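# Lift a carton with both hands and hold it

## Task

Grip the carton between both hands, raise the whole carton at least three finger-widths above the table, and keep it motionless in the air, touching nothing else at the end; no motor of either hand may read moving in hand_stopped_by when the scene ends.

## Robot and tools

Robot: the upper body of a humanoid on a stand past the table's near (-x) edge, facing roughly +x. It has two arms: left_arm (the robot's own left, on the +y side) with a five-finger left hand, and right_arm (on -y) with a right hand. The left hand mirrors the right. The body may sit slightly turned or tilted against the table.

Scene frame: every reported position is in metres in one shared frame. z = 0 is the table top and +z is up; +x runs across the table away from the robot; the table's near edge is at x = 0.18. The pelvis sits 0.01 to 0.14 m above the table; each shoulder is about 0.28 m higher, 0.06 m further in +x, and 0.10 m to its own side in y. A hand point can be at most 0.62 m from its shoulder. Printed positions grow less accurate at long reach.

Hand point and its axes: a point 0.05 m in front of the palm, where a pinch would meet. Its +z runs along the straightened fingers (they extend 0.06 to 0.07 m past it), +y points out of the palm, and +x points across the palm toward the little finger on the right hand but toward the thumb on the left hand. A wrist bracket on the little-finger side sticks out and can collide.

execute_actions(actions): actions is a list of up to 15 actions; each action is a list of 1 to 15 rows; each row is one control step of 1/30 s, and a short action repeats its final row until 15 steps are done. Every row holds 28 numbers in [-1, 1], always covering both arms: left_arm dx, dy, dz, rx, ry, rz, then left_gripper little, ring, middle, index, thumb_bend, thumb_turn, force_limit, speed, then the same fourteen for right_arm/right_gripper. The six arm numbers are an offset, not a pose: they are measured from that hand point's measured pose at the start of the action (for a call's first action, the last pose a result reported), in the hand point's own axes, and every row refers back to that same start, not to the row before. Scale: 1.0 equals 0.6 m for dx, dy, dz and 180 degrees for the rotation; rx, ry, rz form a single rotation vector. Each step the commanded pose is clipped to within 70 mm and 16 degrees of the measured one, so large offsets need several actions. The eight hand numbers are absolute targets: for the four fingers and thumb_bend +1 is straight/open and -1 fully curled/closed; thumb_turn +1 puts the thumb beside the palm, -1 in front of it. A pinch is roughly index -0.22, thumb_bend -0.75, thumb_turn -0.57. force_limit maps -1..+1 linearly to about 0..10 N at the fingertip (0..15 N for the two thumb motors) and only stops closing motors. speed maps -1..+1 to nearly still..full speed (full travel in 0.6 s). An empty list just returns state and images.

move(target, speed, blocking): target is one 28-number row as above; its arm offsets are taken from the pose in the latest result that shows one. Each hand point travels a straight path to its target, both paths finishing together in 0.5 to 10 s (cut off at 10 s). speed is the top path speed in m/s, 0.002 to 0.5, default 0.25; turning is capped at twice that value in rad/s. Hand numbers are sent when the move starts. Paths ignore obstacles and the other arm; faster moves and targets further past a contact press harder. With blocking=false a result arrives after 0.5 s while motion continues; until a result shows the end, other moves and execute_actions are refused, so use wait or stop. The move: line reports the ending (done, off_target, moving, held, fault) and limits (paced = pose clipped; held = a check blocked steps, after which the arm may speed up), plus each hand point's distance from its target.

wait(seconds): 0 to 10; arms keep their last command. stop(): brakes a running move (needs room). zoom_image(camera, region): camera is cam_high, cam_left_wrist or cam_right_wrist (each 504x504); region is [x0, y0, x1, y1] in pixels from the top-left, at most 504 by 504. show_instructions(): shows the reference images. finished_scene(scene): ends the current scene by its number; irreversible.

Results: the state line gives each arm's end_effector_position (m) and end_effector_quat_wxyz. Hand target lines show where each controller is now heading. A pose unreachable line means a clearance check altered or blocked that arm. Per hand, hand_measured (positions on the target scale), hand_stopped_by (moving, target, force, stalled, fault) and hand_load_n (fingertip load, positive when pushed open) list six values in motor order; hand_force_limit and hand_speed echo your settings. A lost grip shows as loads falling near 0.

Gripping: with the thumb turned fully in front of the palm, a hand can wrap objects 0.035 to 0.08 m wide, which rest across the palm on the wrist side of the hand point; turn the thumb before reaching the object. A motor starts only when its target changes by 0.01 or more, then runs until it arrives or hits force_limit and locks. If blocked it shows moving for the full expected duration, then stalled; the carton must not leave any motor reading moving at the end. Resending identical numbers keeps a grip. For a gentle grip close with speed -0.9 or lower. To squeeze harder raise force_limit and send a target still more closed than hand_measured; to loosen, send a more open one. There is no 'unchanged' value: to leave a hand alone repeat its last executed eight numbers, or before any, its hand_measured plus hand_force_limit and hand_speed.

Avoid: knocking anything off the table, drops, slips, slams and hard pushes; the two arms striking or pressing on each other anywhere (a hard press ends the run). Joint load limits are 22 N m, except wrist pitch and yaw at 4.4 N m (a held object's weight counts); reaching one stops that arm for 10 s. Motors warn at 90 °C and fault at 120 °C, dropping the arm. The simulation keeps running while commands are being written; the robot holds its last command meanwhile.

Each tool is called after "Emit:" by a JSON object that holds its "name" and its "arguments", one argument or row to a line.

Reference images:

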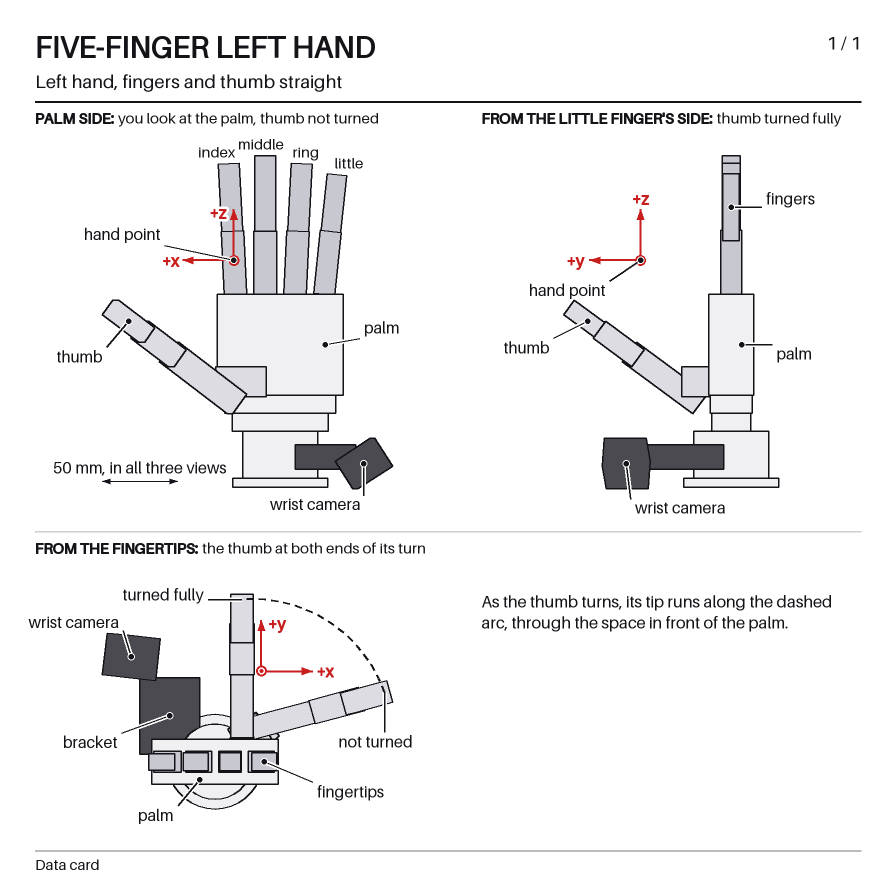

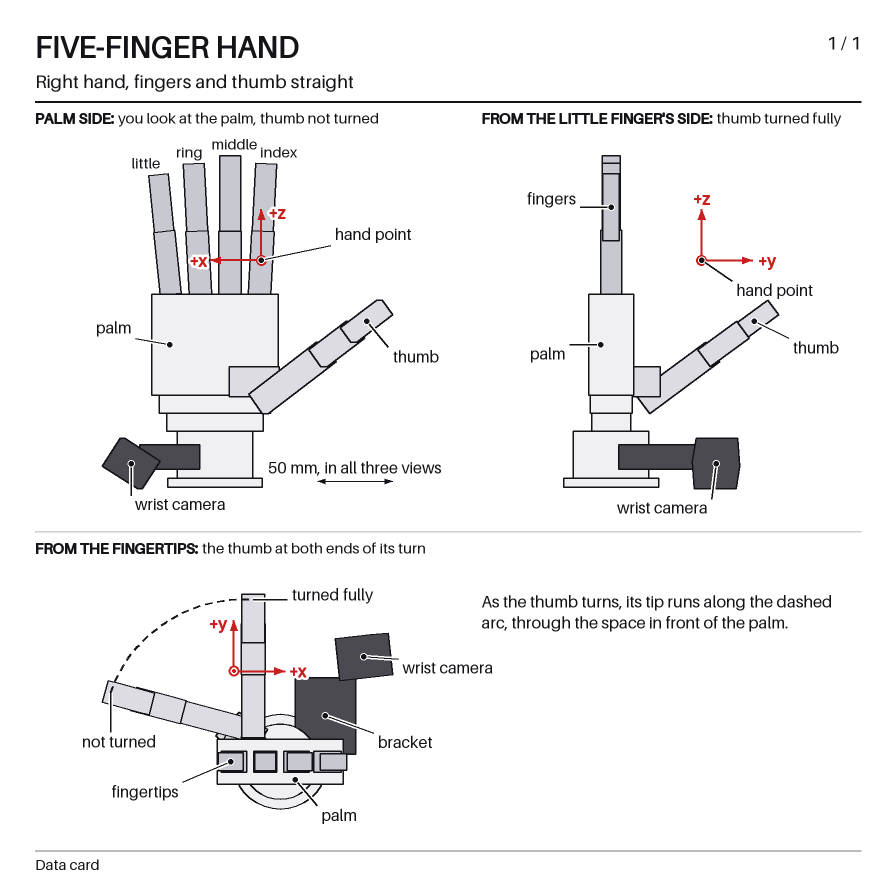

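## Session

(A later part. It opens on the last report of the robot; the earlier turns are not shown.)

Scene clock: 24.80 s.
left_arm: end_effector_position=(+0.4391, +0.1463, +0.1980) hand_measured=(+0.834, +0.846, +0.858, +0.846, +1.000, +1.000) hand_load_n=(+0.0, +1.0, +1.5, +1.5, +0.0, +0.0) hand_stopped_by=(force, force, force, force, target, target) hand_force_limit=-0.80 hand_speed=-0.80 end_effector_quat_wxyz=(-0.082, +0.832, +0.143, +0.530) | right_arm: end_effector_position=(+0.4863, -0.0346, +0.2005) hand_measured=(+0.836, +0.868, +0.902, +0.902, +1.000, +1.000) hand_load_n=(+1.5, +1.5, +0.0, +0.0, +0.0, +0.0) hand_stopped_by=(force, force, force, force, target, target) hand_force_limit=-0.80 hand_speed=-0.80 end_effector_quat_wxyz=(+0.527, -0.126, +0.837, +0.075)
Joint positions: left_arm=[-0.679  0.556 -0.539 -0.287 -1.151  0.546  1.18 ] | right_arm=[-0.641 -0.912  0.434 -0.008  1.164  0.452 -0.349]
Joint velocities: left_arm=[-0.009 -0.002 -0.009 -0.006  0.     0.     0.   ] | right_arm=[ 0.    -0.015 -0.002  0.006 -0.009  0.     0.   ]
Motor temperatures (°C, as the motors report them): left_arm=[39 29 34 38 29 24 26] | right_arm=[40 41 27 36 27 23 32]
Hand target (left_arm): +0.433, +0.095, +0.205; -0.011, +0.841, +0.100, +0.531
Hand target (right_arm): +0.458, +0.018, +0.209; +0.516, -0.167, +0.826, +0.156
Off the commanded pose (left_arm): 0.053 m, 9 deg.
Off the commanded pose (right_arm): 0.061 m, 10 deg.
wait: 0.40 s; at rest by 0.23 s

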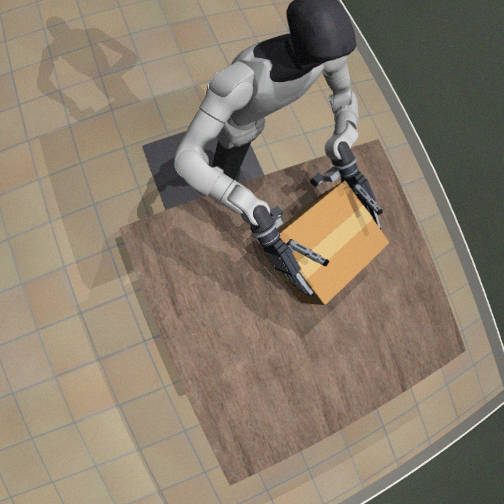

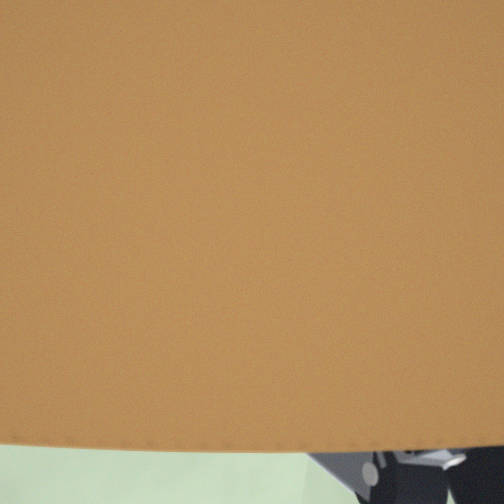

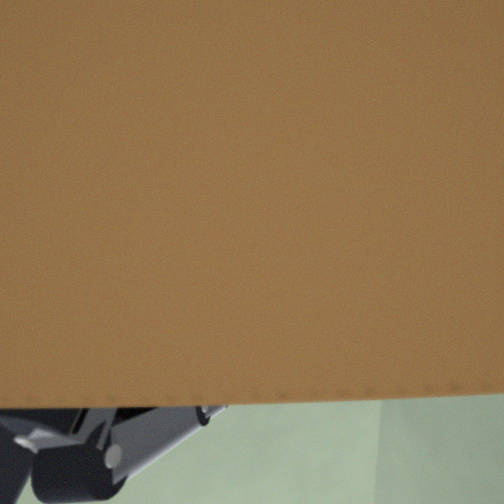

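Emit:
{"name": "execute_actions", "arguments": {
  "actions": [
    [[-0.007,0.080,-0.032,-0.051,-0.004,-0.002,0.75,0.75,0.75,0.75,1,1,-0.8,-0.8, -0.005,0.098,-0.017,-0.055,0,0.008,0.75,0.75,0.75,0.75,1,1,-0.8,-0.8],[-0.010,0.079,-0.030,-0.050,-0.004,-0.002,0.75,0.75,0.75,0.75,1,1,-0.8,-0.8, -0.002,0.096,-0.015,-0.054,0,0.008,0.75,0.75,0.75,0.75,1,1,-0.8,-0.8],[-0.014,0.078,-0.028,-0.049,-0.005,-0.002,0.75,0.75,0.75,0.75,1,1,-0.8,-0.8, 0.002,0.094,-0.013,-0.053,0.001,0.008,0.75,0.75,0.75,0.75,1,1,-0.8,-0.8],[-0.019,0.077,-0.025,-0.048,-0.005,-0.002,0.75,0.75,0.75,0.75,1,1,-0.8,-0.8, 0.007,0.092,-0.011,-0.052,0.001,0.008,0.75,0.75,0.75,0.75,1,1,-0.8,-0.8],[-0.024,0.076,-0.023,-0.047,-0.005,-0.002,0.75,0.75,0.75,0.75,1,1,-0.8,-0.8, 0.012,0.090,-0.008,-0.051,0.001,0.008,0.75,0.75,0.75,0.75,1,1,-0.8,-0.8],[-0.029,0.075,-0.020,-0.046,-0.005,-0.002,0.75,0.75,0.75,0.75,1,1,-0.8,-0.8, 0.017,0.088,-0.006,-0.050,0.001,0.008,0.75,0.75,0.75,0.75,1,1,-0.8,-0.8],[-0.034,0.074,-0.017,-0.045,-0.005,-0.002,0.75,0.75,0.75,0.75,1,1,-0.8,-0.8, 0.022,0.086,-0.003,-0.049,0.001,0.008,0.75,0.75,0.75,0.75,1,1,-0.8,-0.8],[-0.039,0.073,-0.015,-0.044,-0.005,-0.002,0.75,0.75,0.75,0.75,1,1,-0.8,-0.8, 0.027,0.084,-0.001,-0.048,0.001,0.008,0.75,0.75,0.75,0.75,1,1,-0.8,-0.8],[-0.044,0.072,-0.012,-0.043,-0.005,-0.002,0.75,0.75,0.75,0.75,1,1,-0.8,-0.8, 0.032,0.082,0.002,-0.047,0.001,0.008,0.75,0.75,0.75,0.75,1,1,-0.8,-0.8],[-0.049,0.071,-0.010,-0.042,-0.005,-0.002,0.75,0.75,0.75,0.75,1,1,-0.8,-0.8, 0.037,0.080,0.004,-0.046,0.001,0.008,0.75,0.75,0.75,0.75,1,1,-0.8,-0.8],[-0.053,0.070,-0.007,-0.041,-0.005,-0.002,0.75,0.75,0.75,0.75,1,1,-0.8,-0.8, 0.041,0.078,0.006,-0.045,0.001,0.008,0.75,0.75,0.75,0.75,1,1,-0.8,-0.8],[-0.056,0.069,-0.005,-0.040,-0.005,-0.002,0.75,0.75,0.75,0.75,1,1,-0.8,-0.8, 0.044,0.076,0.008,-0.044,0.001,0.008,0.75,0.75,0.75,0.75,1,1,-0.8,-0.8],[-0.058,0.068,-0.004,-0.039,-0.005,-0.002,0.75,0.75,0.75,0.75,1,1,-0.8,-0.8, 0.046,0.074,0.009,-0.043,0.001,0.008,0.75,0.75,0.75,0.75,1,1,-0.8,-0.8],[-0.059,0.067,-0.003,-0.038,-0.005,-0.002,0.75,0.75,0.75,0.75,1,1,-0.8,-0.8, 0.047,0.072,0.010,-0.042,0.001,0.008,0.75,0.75,0.75,0.75,1,1,-0.8,-0.8]]
  ]
}}

Emit:
{"name": "wait", "arguments": {
  "seconds": 0.3
}}

Emit:
{"name": "zoom_image", "arguments": {
  "camera": "cam_high",
  "region": [200, 120, 450, 370]
}}

Scene clock: 26.50 s.
left_arm: end_effector_position=(+0.4391, +0.1456, +0.1737) hand_measured=(+0.834, +0.846, +0.858, +0.846, +1.000, +1.000) hand_load_n=(+0.0, +1.5, +2.0, +1.5, +0.0, +0.0) hand_stopped_by=(force, force, force, force, target, target) hand_force_limit=-0.80 hand_speed=-0.80 end_effector_quat_wxyz=(-0.090, +0.825, +0.142, +0.540) | right_arm: end_effector_position=(+0.4853, -0.0384, +0.1721) hand_measured=(+0.836, +0.868, +0.902, +0.902, +1.000, +1.000) hand_load_n=(+1.0, +0.5, +0.0, +0.0, +0.0, +0.0) hand_stopped_by=(force, force, force, force, target, target) hand_force_limit=-0.80 hand_speed=-0.80 end_effector_quat_wxyz=(+0.524, -0.117, +0.840, +0.079)
Joint positions: left_arm=[-0.627  0.535 -0.619 -0.194 -1.015  0.413  1.096] | right_arm=[-0.601 -0.853  0.476  0.088  1.095  0.348 -0.293]
Joint velocities: left_arm=[ 0.015  0.012 -0.092  0.155  0.1   -0.096 -0.082] | right_arm=[ 0.057  0.112  0.055  0.15  -0.115 -0.33   0.13 ]
Motor temperatures (°C, as the motors report them): left_arm=[40 29 34 39 29 24 27] | right_arm=[41 41 27 37 27 24 34]
Hand target (left_arm): +0.433, +0.105, +0.168; -0.031, +0.840, +0.115, +0.530
Hand target (right_arm): +0.467, +0.001, +0.173; +0.515, -0.147, +0.833, +0.135
Off the commanded pose (left_arm): 0.044 m, 8 deg.
Off the commanded pose (right_arm): 0.047 m, 8 deg.

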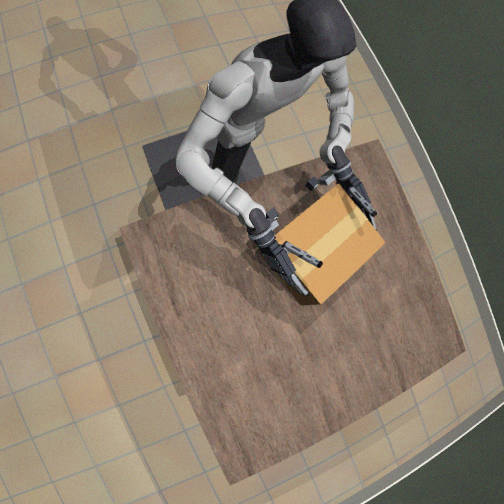

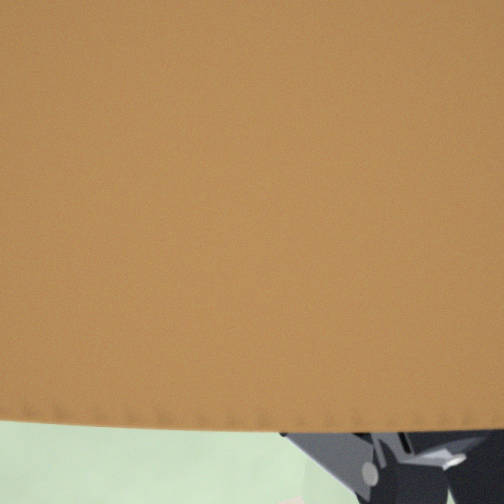

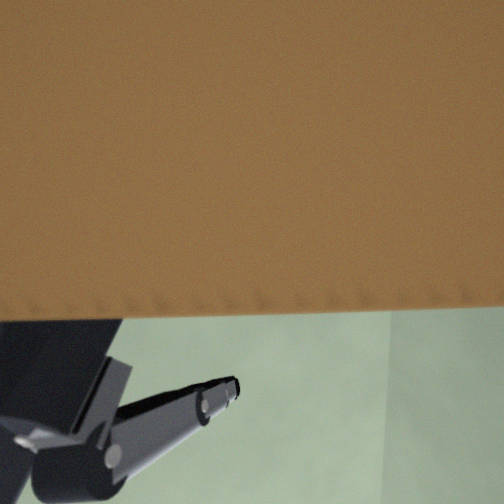

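Scene clock: 26.80 s.
left_arm: end_effector_position=(+0.4394, +0.1457, +0.1732) hand_measured=(+0.834, +0.846, +0.858, +0.846, +1.000, +1.000) hand_load_n=(+0.0, +1.5, +1.5, +1.0, +0.0, +0.0) hand_stopped_by=(force, force, force, force, target, target) hand_force_limit=-0.80 hand_speed=-0.80 end_effector_quat_wxyz=(-0.090, +0.824, +0.142, +0.541) | right_arm: end_effector_position=(+0.4855, -0.0382, +0.1718) hand_measured=(+0.836, +0.868, +0.902, +0.902, +1.000, +1.000) hand_load_n=(+0.0, +0.0, +0.0, +0.0, +0.0, +0.0) hand_stopped_by=(force, force, force, force, target, target) hand_force_limit=-0.80 hand_speed=-0.80 end_effector_quat_wxyz=(+0.526, -0.122, +0.838, +0.077)
Joint positions: left_arm=[-0.627  0.534 -0.622 -0.189 -1.011  0.407  1.092] | right_arm=[-0.602 -0.853  0.48   0.093  1.083  0.341 -0.286]
Joint velocities: left_arm=[0.    0.008 0.006 0.002 0.    0.    0.   ] | right_arm=[-0.002 -0.011  0.    -0.002  0.002  0.     0.   ]
Motor temperatures (°C, as the motors report them): left_arm=[40 29 34 39 29 24 27] | right_arm=[41 40 27 37 27 23 34]
Hand target (left_arm): +0.433, +0.105, +0.168; -0.031, +0.840, +0.115, +0.530
Hand target (right_arm): +0.467, +0.001, +0.173; +0.515, -0.147, +0.833, +0.135
Off the commanded pose (left_arm): 0.044 m, 8 deg.
Off the commanded pose (right_arm): 0.046 m, 8 deg.
wait: 0.30 s; at rest by 0.20 s

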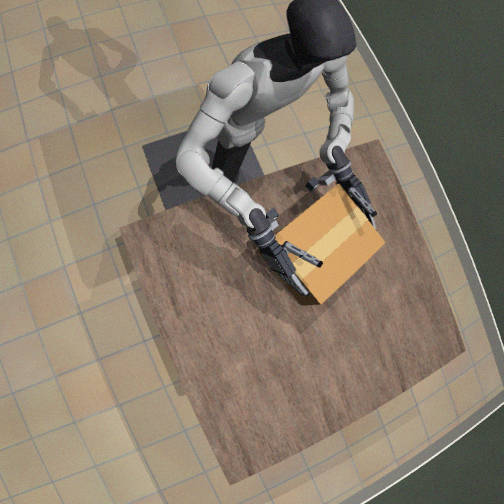

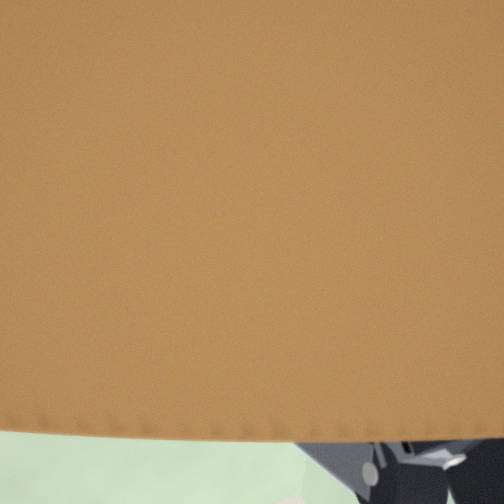

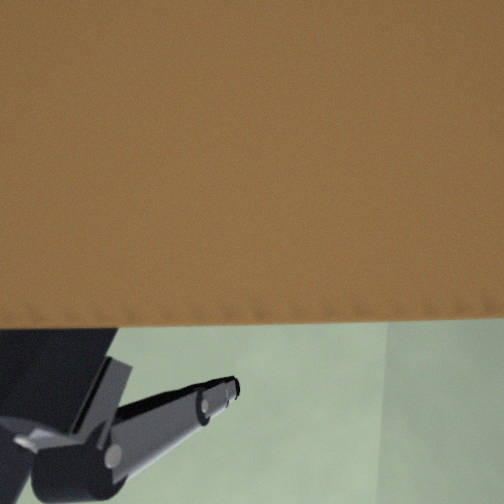

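Region (200, 120, 450, 370) of cam_high's 504x504 image, scaled by 2.016, with more detail than that image has.

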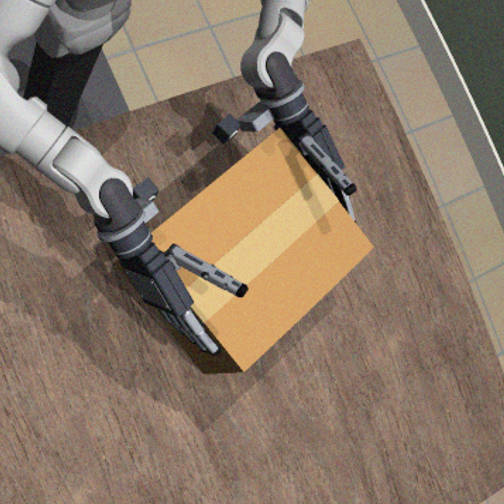

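Emit:
{"name": "move", "arguments": {
  "target": [-0.0333,-0.0227,0.0747,-0.0109,-0.2029,0.0120,1,1,1,1,1,1,-0.8,0, 0.0258,-0.026,0.0873,0.0005,0.1903,0.0002,1,1,1,1,1,1,-0.8,0],
  "speed": 0.25
}}

Emit:
{"name": "zoom_image", "arguments": {
  "camera": "cam_high",
  "region": [220, 130, 420, 330]
}}

Scene clock: 29.50 s.
left_arm: end_effector_position=(+0.4681, +0.1670, +0.1411) hand_measured=(+1.000, +1.000, +1.000, +1.000, +1.000, +1.000) hand_load_n=(+0.0, +0.0, +0.0, +0.0, +0.0, +0.0) hand_stopped_by=(target, target, target, target, target, target) hand_force_limit=-0.80 hand_speed=0.00 end_effector_quat_wxyz=(-0.026, +0.954, +0.151, +0.259) | right_arm: end_effector_position=(+0.5239, -0.0310, +0.1307) hand_measured=(+1.000, +1.000, +1.000, +1.000, +1.000, +1.000) hand_load_n=(+0.0, +0.0, +0.0, +0.0, +0.0, +0.0) hand_stopped_by=(target, target, target, target, target, target) hand_force_limit=-0.80 hand_speed=0.00 end_effector_quat_wxyz=(+0.265, -0.132, +0.954, +0.045)
Joint positions: left_arm=[-1.171  0.532 -0.401  0.54  -1.666  1.041  1.096] | right_arm=[-1.483 -0.496  0.809  1.389  0.923  0.848  0.292]
Joint velocities: left_arm=[ 0.005  0.017 -0.003 -0.003 -0.003  0.     0.   ] | right_arm=[-0.103  0.155  0.074  0.379 -0.1   -0.144  0.217]
Motor temperatures (°C, as the motors report them): left_arm=[40 29 34 38 29 24 26] | right_arm=[42 41 27 37 27 23 32]
Hand target (left_arm): +0.468, +0.166, +0.140; -0.025, +0.954, +0.149, +0.257
Hand target (right_arm): +0.524, -0.031, +0.131; +0.266, -0.134, +0.954, +0.043
Off the commanded pose (left_arm): 0.005 m, 2 deg.
Off the commanded pose (right_arm): 0.013 m, 2 deg.
move: off_target (left_arm, right_arm)

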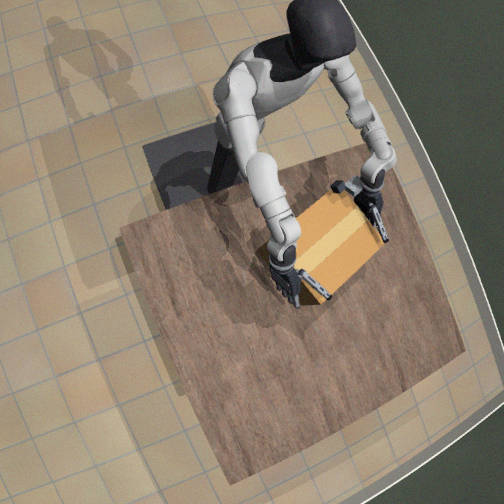

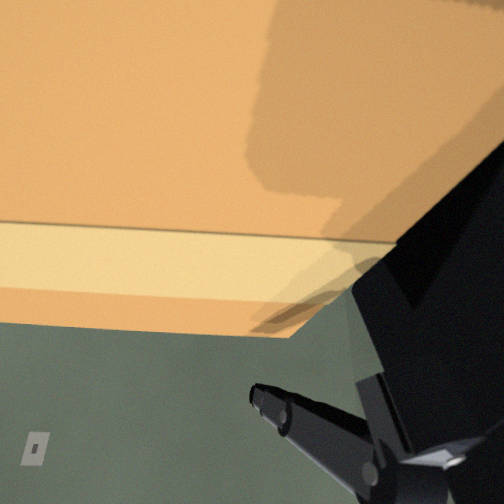

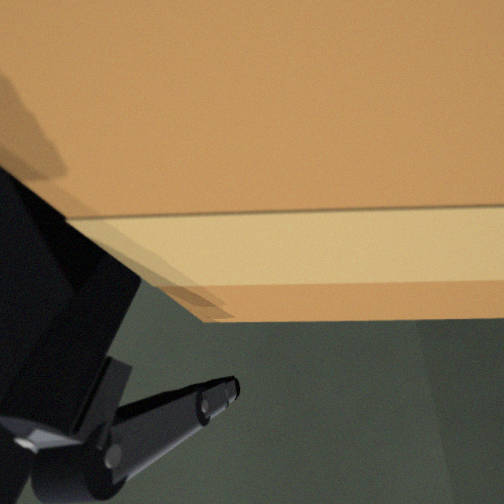

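Region (220, 130, 420, 330) of cam_high's 504x504 image, scaled by 2.520, with more detail than that image has.

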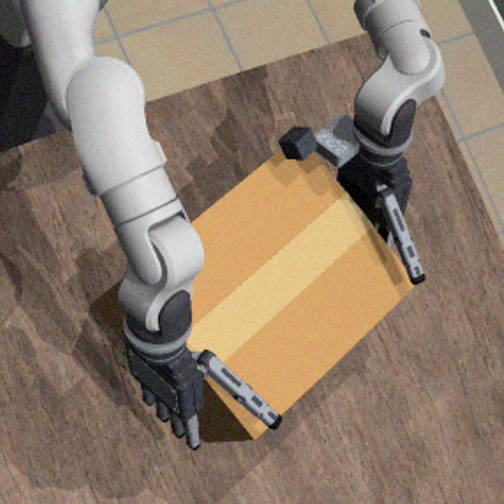

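Emit:
{"name": "execute_actions", "arguments": {
  "actions": []
}}

Scene clock: 29.77 s.
left_arm: end_effector_position=(+0.4681, +0.1670, +0.1411) hand_measured=(+1.000, +1.000, +1.000, +1.000, +1.000, +1.000) hand_load_n=(+0.0, +0.0, +0.0, +0.0, +0.0, +0.0) hand_stopped_by=(target, target, target, target, target, target) hand_force_limit=-0.80 hand_speed=0.00 end_effector_quat_wxyz=(-0.026, +0.954, +0.151, +0.259) | right_arm: end_effector_position=(+0.5239, -0.0310, +0.1305) hand_measured=(+1.000, +1.000, +1.000, +1.000, +1.000, +1.000) hand_load_n=(+0.0, +0.0, +0.0, +0.0, +0.0, +0.0) hand_stopped_by=(target, target, target, target, target, target) hand_force_limit=-0.80 hand_speed=0.00 end_effector_quat_wxyz=(+0.265, -0.132, +0.954, +0.045)
Joint positions: left_arm=[-1.171  0.532 -0.401  0.54  -1.666  1.041  1.096] | right_arm=[-1.49  -0.487  0.813  1.411  0.917  0.839  0.305]
Joint velocities: left_arm=[-0.002  0.009  0.002  0.003 -0.005  0.     0.   ] | right_arm=[ 0.    -0.011  0.003  0.008  0.003  0.     0.001]
Motor temperatures (°C, as the motors report them): left_arm=[40 29 34 38 29 24 26] | right_arm=[42 41 27 37 27 23 32]
Hand target (left_arm): +0.468, +0.166, +0.140; -0.025, +0.954, +0.149, +0.257
Hand target (right_arm): +0.524, -0.031, +0.131; +0.266, -0.134, +0.954, +0.043
Off the commanded pose (left_arm): 0.005 m, 2 deg.
Off the commanded pose (right_arm): 0.013 m, 2 deg.

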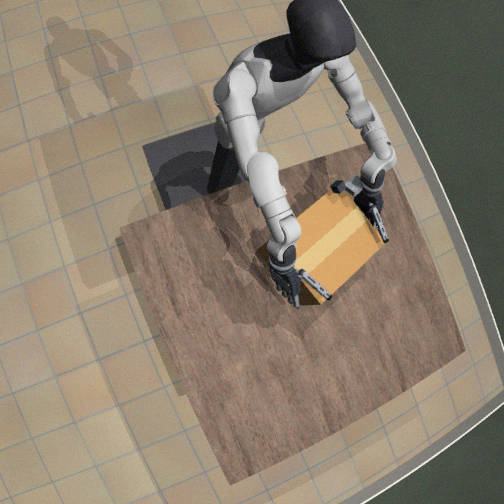

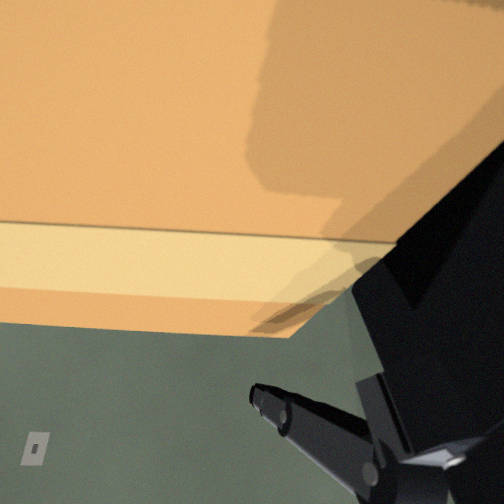

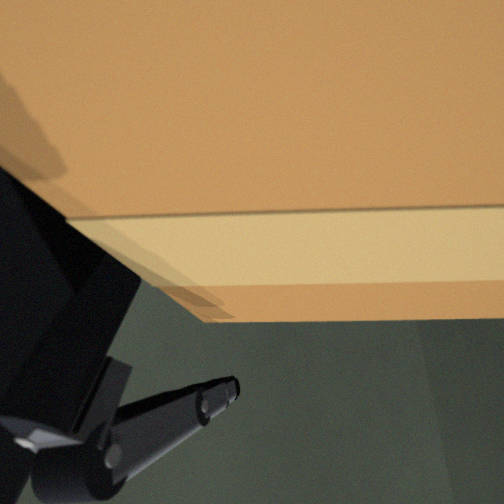

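Emit:
{"name": "move", "arguments": {
  "target": [-0.0185,0.014,0.027,0.005,-0.001,0.0095,1,1,1,1,1,1,-0.8,0, 0.019,0.0,0.011,0,0.004,-0.005,1,1,1,1,1,1,-0.8,0],
  "speed": 0.06
}}

Emit:
{"name": "move", "arguments": {
  "target": [0,0.065,-0.013,-0.033,0,0,1,1,1,1,1,1,-0.8,0, 0,0.063,-0.013,-0.033,0,0,1,1,1,1,1,1,-0.8,0],
  "speed": 0.08
}}

Scene clock: 30.97 s.
left_arm: end_effector_position=(+0.4688, +0.1581, +0.1218) hand_measured=(+1.000, +1.000, +1.000, +1.000, +1.000, +1.000) hand_load_n=(+0.0, +0.0, +0.0, +0.0, +0.0, +0.0) hand_stopped_by=(target, target, target, target, target, target) hand_force_limit=-0.80 hand_speed=0.00 end_effector_quat_wxyz=(-0.035, +0.956, +0.139, +0.255) | right_arm: end_effector_position=(+0.5186, -0.0334, +0.1197) hand_measured=(+1.000, +1.000, +1.000, +1.000, +1.000, +1.000) hand_load_n=(+0.0, +0.0, +0.0, +0.0, +0.0, +0.0) hand_stopped_by=(target, target, target, target, target, target) hand_force_limit=-0.80 hand_speed=0.00 end_effector_quat_wxyz=(+0.259, -0.142, +0.955, +0.040)
Joint positions: left_arm=[-1.168  0.492 -0.461  0.588 -1.588  0.998  1.024] | right_arm=[-1.442 -0.509  0.811  1.339  0.921  0.845  0.281]
Joint velocities: left_arm=[-0.003  0.006 -0.006 -0.002 -0.005 -0.002 -0.002] | right_arm=[ 0.023 -0.057 -0.029 -0.129  0.037  0.04  -0.077]
Motor temperatures (°C, as the motors report them): left_arm=[40 29 34 38 29 24 25] | right_arm=[42 41 27 36 27 23 31]
Hand target (left_arm): +0.469, +0.159, +0.121; -0.037, +0.956, +0.139, +0.255
Hand target (right_arm): +0.518, -0.033, +0.119; +0.258, -0.140, +0.955, +0.042
Off the commanded pose (left_arm): 0.001 m, 0 deg.
Off the commanded pose (right_arm): 0.001 m, 0 deg.
move: done

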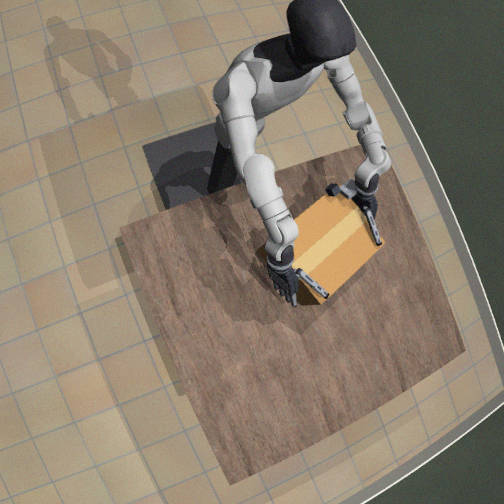

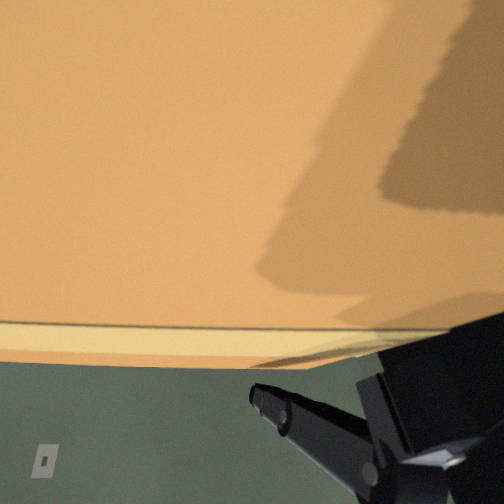

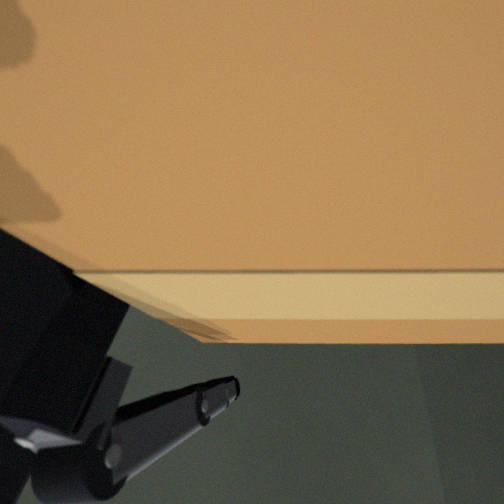

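Scene clock: 31.87 s.
left_arm: end_effector_position=(+0.4740, +0.1498, +0.1217) hand_measured=(+1.000, +1.000, +1.000, +1.000, +1.000, +1.000) hand_load_n=(+0.0, +0.0, +0.0, +0.0, +0.0, +0.0) hand_stopped_by=(target, target, target, target, target, target) hand_force_limit=-0.80 hand_speed=0.00 end_effector_quat_wxyz=(-0.022, +0.955, +0.146, +0.257) | right_arm: end_effector_position=(+0.5102, -0.0222, +0.1243) hand_measured=(+1.000, +1.000, +1.000, +1.000, +1.000, +1.000) hand_load_n=(+0.0, +0.0, +0.0, +0.0, +0.0, +0.0) hand_stopped_by=(target, target, target, target, target, target) hand_force_limit=-0.80 hand_speed=0.00 end_effector_quat_wxyz=(+0.254, -0.144, +0.955, +0.059)
Joint positions: left_arm=[-1.18   0.462 -0.461  0.623 -1.569  0.971  0.994] | right_arm=[-1.371 -0.58   0.725  1.107  0.983  0.949  0.165]
Joint velocities: left_arm=[-0.006  0.006  0.008  0.009  0.006  0.    -0.011] | right_arm=[ 0.032 -0.012 -0.075 -0.061 -0.012  0.028 -0.057]
Motor temperatures (°C, as the motors report them): left_arm=[40 29 34 38 29 24 25] | right_arm=[43 41 27 36 27 22 31]
Hand target (left_arm): +0.474, +0.120, +0.128; +0.014, +0.957, +0.126, +0.260
Hand target (right_arm): +0.503, +0.001, +0.127; +0.250, -0.157, +0.951, +0.089
Off the commanded pose (left_arm): 0.031 m, 5 deg.
Off the commanded pose (right_arm): 0.025 m, 4 deg.
move: off_target (left_arm, right_arm)

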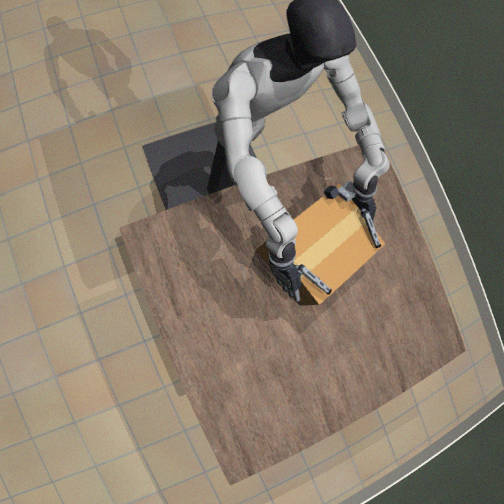

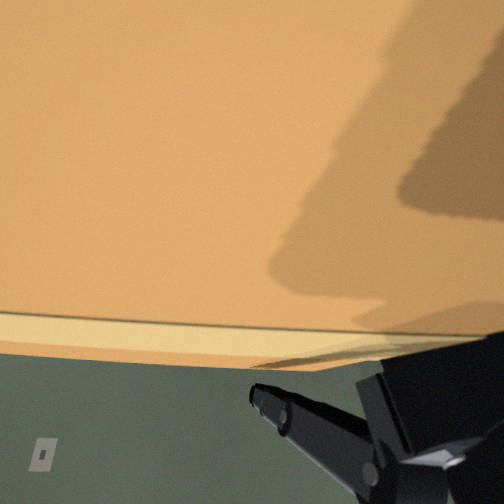

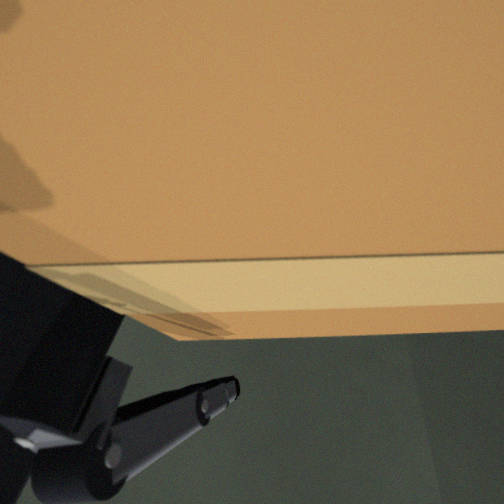

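Emit:
{"name": "execute_actions", "arguments": {
  "actions": [
    [[-0.006,0.056,-0.015,-0.029,-0.002,0.007,1,1,1,1,1,1,-0.8,0, -0.002,0.046,-0.004,-0.024,0,-0.003,1,1,1,1,1,1,-0.8,0],[-0.007,0.062,-0.017,-0.032,-0.002,0.008,1,1,1,1,1,1,-0.8,0, -0.002,0.052,-0.005,-0.027,0,-0.004,1,1,1,1,1,1,-0.8,0],[-0.007,0.069,-0.018,-0.035,-0.002,0.008,1,1,1,1,1,1,-0.8,0, -0.003,0.058,-0.006,-0.029,0,-0.004,1,1,1,1,1,1,-0.8,0],[-0.008,0.075,-0.020,-0.038,-0.002,0.009,1,1,1,1,1,1,-0.8,0, -0.003,0.063,-0.007,-0.032,0,-0.004,1,1,1,1,1,1,-0.8,0],[-0.0093,0.0759,-0.0207,-0.039,-0.002,0.0107,1,1,1,1,1,1,-0.8,0, -0.001,0.0623,-0.0082,-0.031,0,-0.0023,1,1,1,1,1,1,-0.8,0],[-0.011,0.0772,-0.0216,-0.0403,-0.002,0.013,1,1,1,1,1,1,-0.8,0, 0.0018,0.0613,-0.0099,-0.0297,0,0,1,1,1,1,1,1,-0.8,0],[-0.0133,0.0788,-0.0228,-0.0421,-0.003,0.0161,1,1,1,1,1,1,-0.8,0, 0.0054,0.0601,-0.012,-0.0279,-0.001,0.0031,1,1,1,1,1,1,-0.8,0],[-0.0161,0.0808,-0.0243,-0.0442,-0.003,0.0198,1,1,1,1,1,1,-0.8,0, 0.0098,0.0585,-0.0147,-0.0258,-0.001,0.0068,1,1,1,1,1,1,-0.8,0],[-0.0191,0.0829,-0.0259,-0.0465,-0.003,0.0238,1,1,1,1,1,1,-0.8,0, 0.0146,0.0568,-0.0176,-0.0234,-0.001,0.0108,1,1,1,1,1,1,-0.8,0],[-0.0222,0.0851,-0.0276,-0.0489,-0.004,0.0279,1,1,1,1,1,1,-0.8,0, 0.0194,0.0552,-0.0204,-0.0211,-0.002,0.0149,1,1,1,1,1,1,-0.8,0],[-0.0252,0.0872,-0.0292,-0.0512,-0.004,0.0319,1,1,1,1,1,1,-0.8,0, 0.0242,0.0535,-0.0233,-0.0187,-0.002,0.0189,1,1,1,1,1,1,-0.8,0],[-0.028,0.0892,-0.0307,-0.0533,-0.004,0.0356,1,1,1,1,1,1,-0.8,0, 0.0286,0.0519,-0.026,-0.0166,-0.002,0.0226,1,1,1,1,1,1,-0.8,0],[-0.0303,0.0908,-0.0319,-0.0551,-0.005,0.0387,1,1,1,1,1,1,-0.8,0, 0.0322,0.0507,-0.0281,-0.0148,-0.003,0.0257,1,1,1,1,1,1,-0.8,0],[-0.032,0.0921,-0.0328,-0.0564,-0.005,0.041,1,1,1,1,1,1,-0.8,0, 0.035,0.0497,-0.0298,-0.0135,-0.003,0.028,1,1,1,1,1,1,-0.8,0],[-0.0333,0.093,-0.0335,-0.0574,-0.005,0.0427,1,1,1,1,1,1,-0.8,0, 0.037,0.049,-0.031,-0.0125,-0.003,0.0297,1,1,1,1,1,1,-0.8,0]]
  ]
}}

Emit:
{"name": "wait", "arguments": {
  "seconds": 0.4
}}

Scene clock: 34.03 s.
left_arm: end_effector_position=(+0.4687, +0.1359, +0.1221) hand_measured=(+1.000, +1.000, +1.000, +1.000, +1.000, +1.000) hand_load_n=(+0.0, +0.0, +0.0, +0.0, +0.0, +0.0) hand_stopped_by=(target, target, target, target, target, target) hand_force_limit=-0.80 hand_speed=0.00 end_effector_quat_wxyz=(-0.008, +0.961, +0.101, +0.258) | right_arm: end_effector_position=(+0.4913, -0.0379, +0.1254) hand_measured=(+1.000, +1.000, +1.000, +1.000, +1.000, +1.000) hand_load_n=(+0.0, +0.0, +0.0, +0.0, +0.0, +0.0) hand_stopped_by=(target, target, target, target, target, target) hand_force_limit=-0.80 hand_speed=0.00 end_effector_quat_wxyz=(+0.228, -0.122, +0.964, +0.055)
Joint positions: left_arm=[-1.186  0.47  -0.475  0.606 -1.532  1.034  0.91 ] | right_arm=[-1.248 -0.695  0.577  0.825  1.108  1.133 -0.051]
Joint velocities: left_arm=[-0.008  0.035 -0.066 -0.11   0.081  0.216 -0.252] | right_arm=[ 0.578 -0.37  -0.65  -1.039  0.615  0.502 -0.99 ]
Motor temperatures (°C, as the motors report them): left_arm=[41 29 34 38 29 24 25] | right_arm=[43 41 27 36 27 22 30]
Hand target (left_arm): +0.462, +0.090, +0.130; +0.048, +0.963, +0.059, +0.257
Hand target (right_arm): +0.475, -0.007, +0.133; +0.222, -0.136, +0.960, +0.102
Off the commanded pose (left_arm): 0.048 m, 8 deg.
Off the commanded pose (right_arm): 0.039 m, 5 deg.

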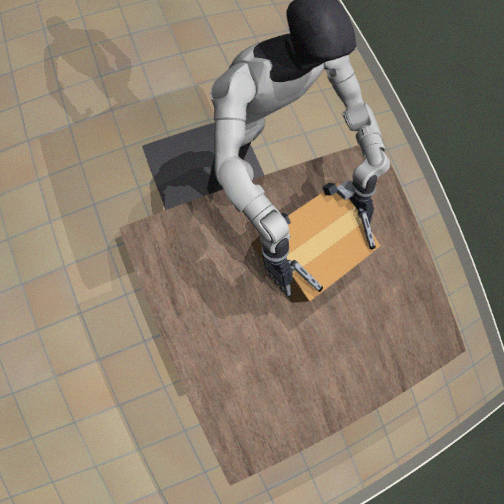

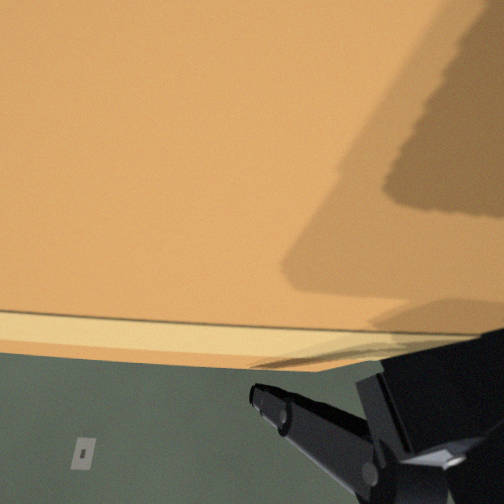

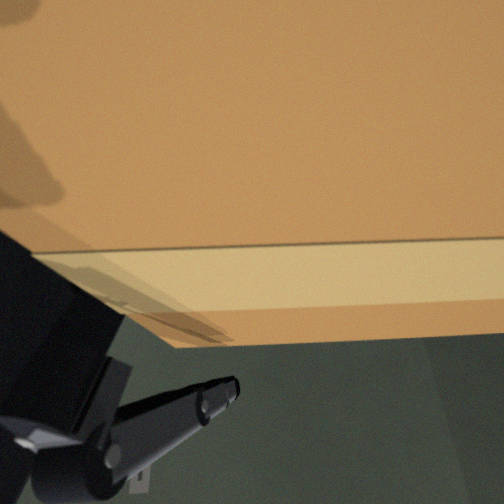

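Scene clock: 34.43 s.
left_arm: end_effector_position=(+0.4669, +0.1319, +0.1222) hand_measured=(+1.000, +1.000, +1.000, +1.000, +1.000, +1.000) hand_load_n=(+0.0, +0.0, +0.0, +0.0, +0.0, +0.0) hand_stopped_by=(target, target, target, target, target, target) hand_force_limit=-0.80 hand_speed=0.00 end_effector_quat_wxyz=(-0.004, +0.962, +0.091, +0.257) | right_arm: end_effector_position=(+0.4867, -0.0427, +0.1256) hand_measured=(+1.000, +1.000, +1.000, +1.000, +1.000, +1.000) hand_load_n=(+0.0, +0.0, +0.0, +0.0, +0.0, +0.0) hand_stopped_by=(target, target, target, target, target, target) hand_force_limit=-0.80 hand_speed=0.00 end_effector_quat_wxyz=(+0.228, -0.114, +0.966, +0.052)
Joint positions: left_arm=[-1.186  0.471 -0.478  0.599 -1.528  1.047  0.895] | right_arm=[-1.195 -0.721  0.519  0.738  1.159  1.166 -0.141]
Joint velocities: left_arm=[-0.012  0.008  0.     0.006  0.003  0.     0.   ] | right_arm=[-0.003 -0.015  0.014 -0.009  0.005  0.     0.   ]
Motor temperatures (°C, as the motors report them): left_arm=[41 29 34 38 29 24 25] | right_arm=[43 41 27 36 27 22 30]
Hand target (left_arm): +0.462, +0.090, +0.130; +0.048, +0.963, +0.059, +0.257
Hand target (right_arm): +0.475, -0.007, +0.133; +0.222, -0.136, +0.960, +0.102
Off the commanded pose (left_arm): 0.044 m, 7 deg.
Off the commanded pose (right_arm): 0.042 m, 5 deg.
wait: 0.40 s; at rest by 0.27 s

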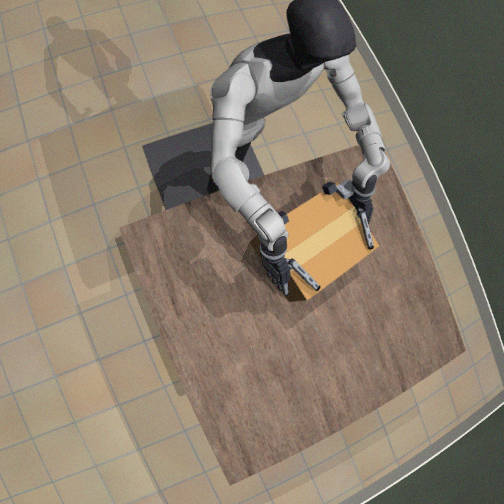

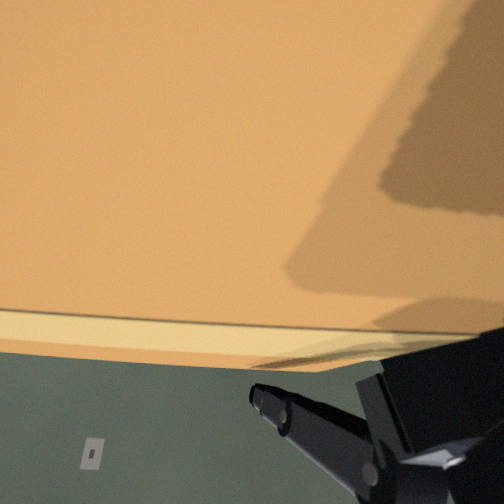

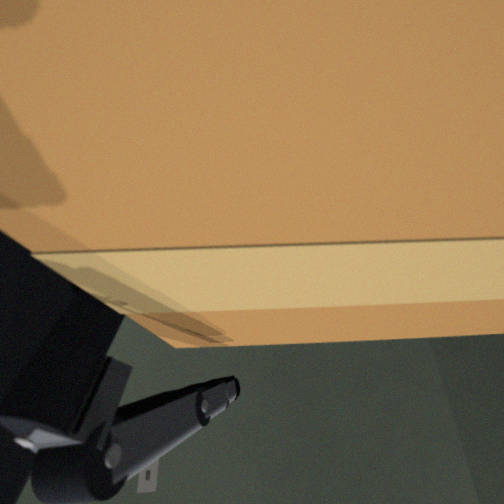

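Emit:
{"name": "execute_actions", "arguments": {
  "actions": [
    [[-0.008,0.073,-0.019,-0.039,-0.003,0.011,1,1,1,1,1,1,-0.8,0, -0.001,0.067,-0.011,-0.035,-0.002,-0.005,1,1,1,1,1,1,-0.8,0],[-0.008,0.075,-0.019,-0.040,-0.003,0.011,1,1,1,1,1,1,-0.8,0, -0.002,0.069,-0.011,-0.035,-0.005,-0.003,1,1,1,1,1,1,-0.8,0],[-0.009,0.078,-0.020,-0.042,-0.003,0.011,1,1,1,1,1,1,-0.8,0, -0.003,0.072,-0.012,-0.035,-0.007,-0.002,1,1,1,1,1,1,-0.8,0],[-0.009,0.081,-0.020,-0.043,-0.003,0.011,1,1,1,1,1,1,-0.8,0, -0.004,0.075,-0.012,-0.036,-0.010,0,1,1,1,1,1,1,-0.8,0],[-0.009,0.084,-0.021,-0.045,-0.004,0.012,1,1,1,1,1,1,-0.8,0, -0.005,0.078,-0.013,-0.036,-0.012,0.002,1,1,1,1,1,1,-0.8,0],[-0.009,0.087,-0.022,-0.047,-0.004,0.012,0.8,0.8,0.8,0.8,1,1,-0.9,-0.85, -0.006,0.082,-0.014,-0.036,-0.014,0.004,0.8,0.8,0.8,0.8,1,1,-0.9,-0.85],[-0.010,0.090,-0.022,-0.048,-0.004,0.012,0.8,0.8,0.8,0.8,1,1,-0.9,-0.85, -0.007,0.085,-0.014,-0.037,-0.017,0.005,0.8,0.8,0.8,0.8,1,1,-0.9,-0.85],[-0.010,0.093,-0.023,-0.050,-0.004,0.012,0.8,0.8,0.8,0.8,1,1,-0.9,-0.85, -0.008,0.088,-0.015,-0.037,-0.019,0.007,0.8,0.8,0.8,0.8,1,1,-0.9,-0.85]]
  ]
}}

Emit:
{"name": "wait", "arguments": {
  "seconds": 0.6
}}

Scene clock: 35.73 s.
left_arm: end_effector_position=(+0.4674, +0.1306, +0.1222) hand_measured=(+0.942, +0.942, +0.942, +0.942, +1.000, +1.000) hand_load_n=(+0.0, +0.0, +0.0, +0.0, +0.0, +0.0) hand_stopped_by=(moving, moving, moving, moving, target, target) hand_force_limit=-0.90 hand_speed=-0.85 end_effector_quat_wxyz=(-0.003, +0.963, +0.089, +0.256) | right_arm: end_effector_position=(+0.4870, -0.0465, +0.1266) hand_measured=(+0.942, +0.942, +0.942, +0.942, +1.000, +1.000) hand_load_n=(+0.0, +0.0, +0.0, +0.0, +0.0, +0.0) hand_stopped_by=(moving, moving, moving, moving, target, target) hand_force_limit=-0.90 hand_speed=-0.85 end_effector_quat_wxyz=(+0.253, -0.084, +0.963, +0.042)
Joint positions: left_arm=[-1.192  0.462 -0.465  0.612 -1.511  1.059  0.885] | right_arm=[-1.068 -0.71   0.355  0.576  1.23   1.177 -0.366]
Joint velocities: left_arm=[-0.002 -0.008  0.043 -0.008  0.026  0.022 -0.004] | right_arm=[ 0.049  0.028 -0.107 -0.038 -0.011  0.029 -0.079]
Motor temperatures (°C, as the motors report them): left_arm=[42 29 34 38 29 24 25] | right_arm=[44 41 28 36 27 22 30]
Hand target (left_arm): +0.462, +0.077, +0.134; +0.067, +0.963, +0.053, +0.255
Hand target (right_arm): +0.473, +0.004, +0.139; +0.249, -0.116, +0.955, +0.112
Off the commanded pose (left_arm): 0.057 m, 9 deg.
Off the commanded pose (right_arm): 0.057 m, 9 deg.

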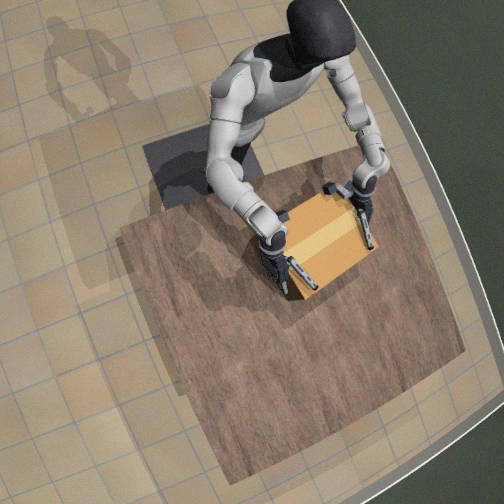

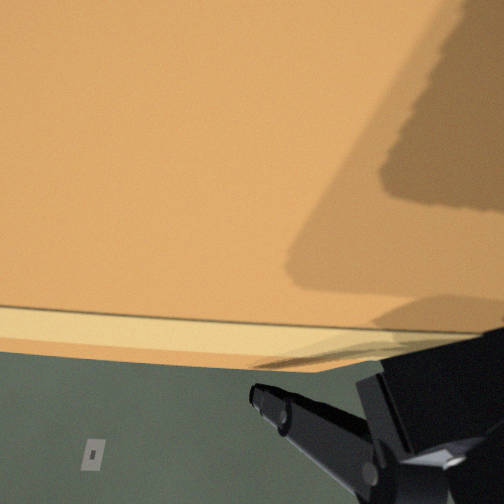

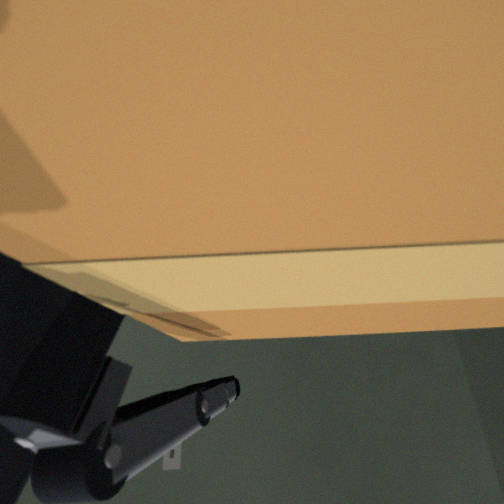

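Scene clock: 36.33 s.
left_arm: end_effector_position=(+0.4674, +0.1307, +0.1218) hand_measured=(+0.852, +0.886, +0.902, +0.902, +1.000, +1.000) hand_load_n=(+2.0, +1.0, +0.5, +0.5, +0.0, +0.0) hand_stopped_by=(force, force, force, force, target, target) hand_force_limit=-0.90 hand_speed=-0.85 end_effector_quat_wxyz=(-0.005, +0.963, +0.088, +0.256) | right_arm: end_effector_position=(+0.4868, -0.0467, +0.1264) hand_measured=(+0.852, +0.876, +0.884, +0.876, +1.000, +1.000) hand_load_n=(+2.0, +1.0, +0.5, +1.0, +0.0, +0.0) hand_stopped_by=(force, force, force, force, target, target) hand_force_limit=-0.90 hand_speed=-0.85 end_effector_quat_wxyz=(+0.253, -0.084, +0.963, +0.039)
Joint positions: left_arm=[-1.192  0.459 -0.464  0.613 -1.503  1.061  0.885] | right_arm=[-1.066 -0.707  0.349  0.571  1.227  1.181 -0.373]
Joint velocities: left_arm=[ 0.006  0.    -0.011  0.006 -0.003  0.     0.   ] | right_arm=[ 0.008 -0.011 -0.02   0.    -0.008  0.     0.   ]
Motor temperatures (°C, as the motors report them): left_arm=[42 29 34 38 29 23 25] | right_arm=[44 41 28 36 27 22 30]
Hand target (left_arm): +0.462, +0.077, +0.134; +0.067, +0.963, +0.053, +0.255
Hand target (right_arm): +0.473, +0.004, +0.139; +0.249, -0.116, +0.955, +0.112
Off the commanded pose (left_arm): 0.057 m, 9 deg.
Off the commanded pose (right_arm): 0.057 m, 9 deg.
wait: 0.60 s; at rest by 0.50 s

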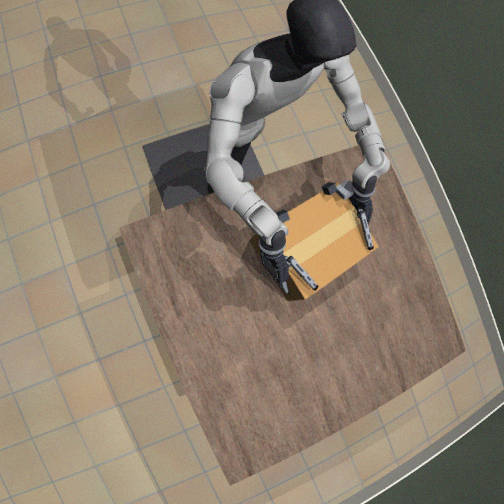

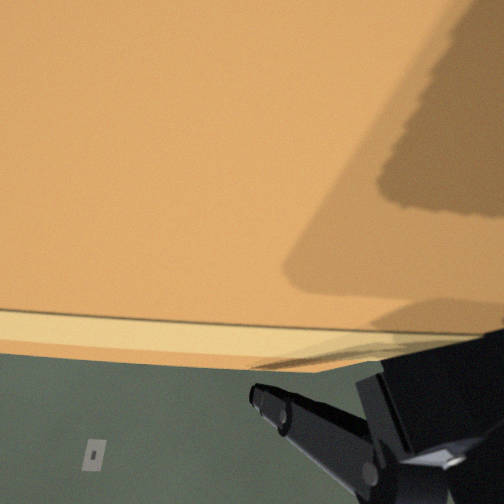

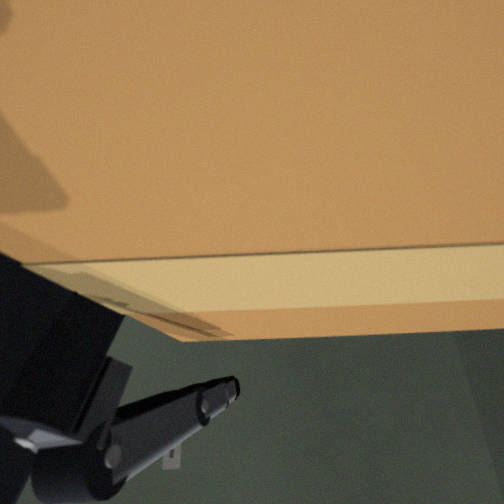

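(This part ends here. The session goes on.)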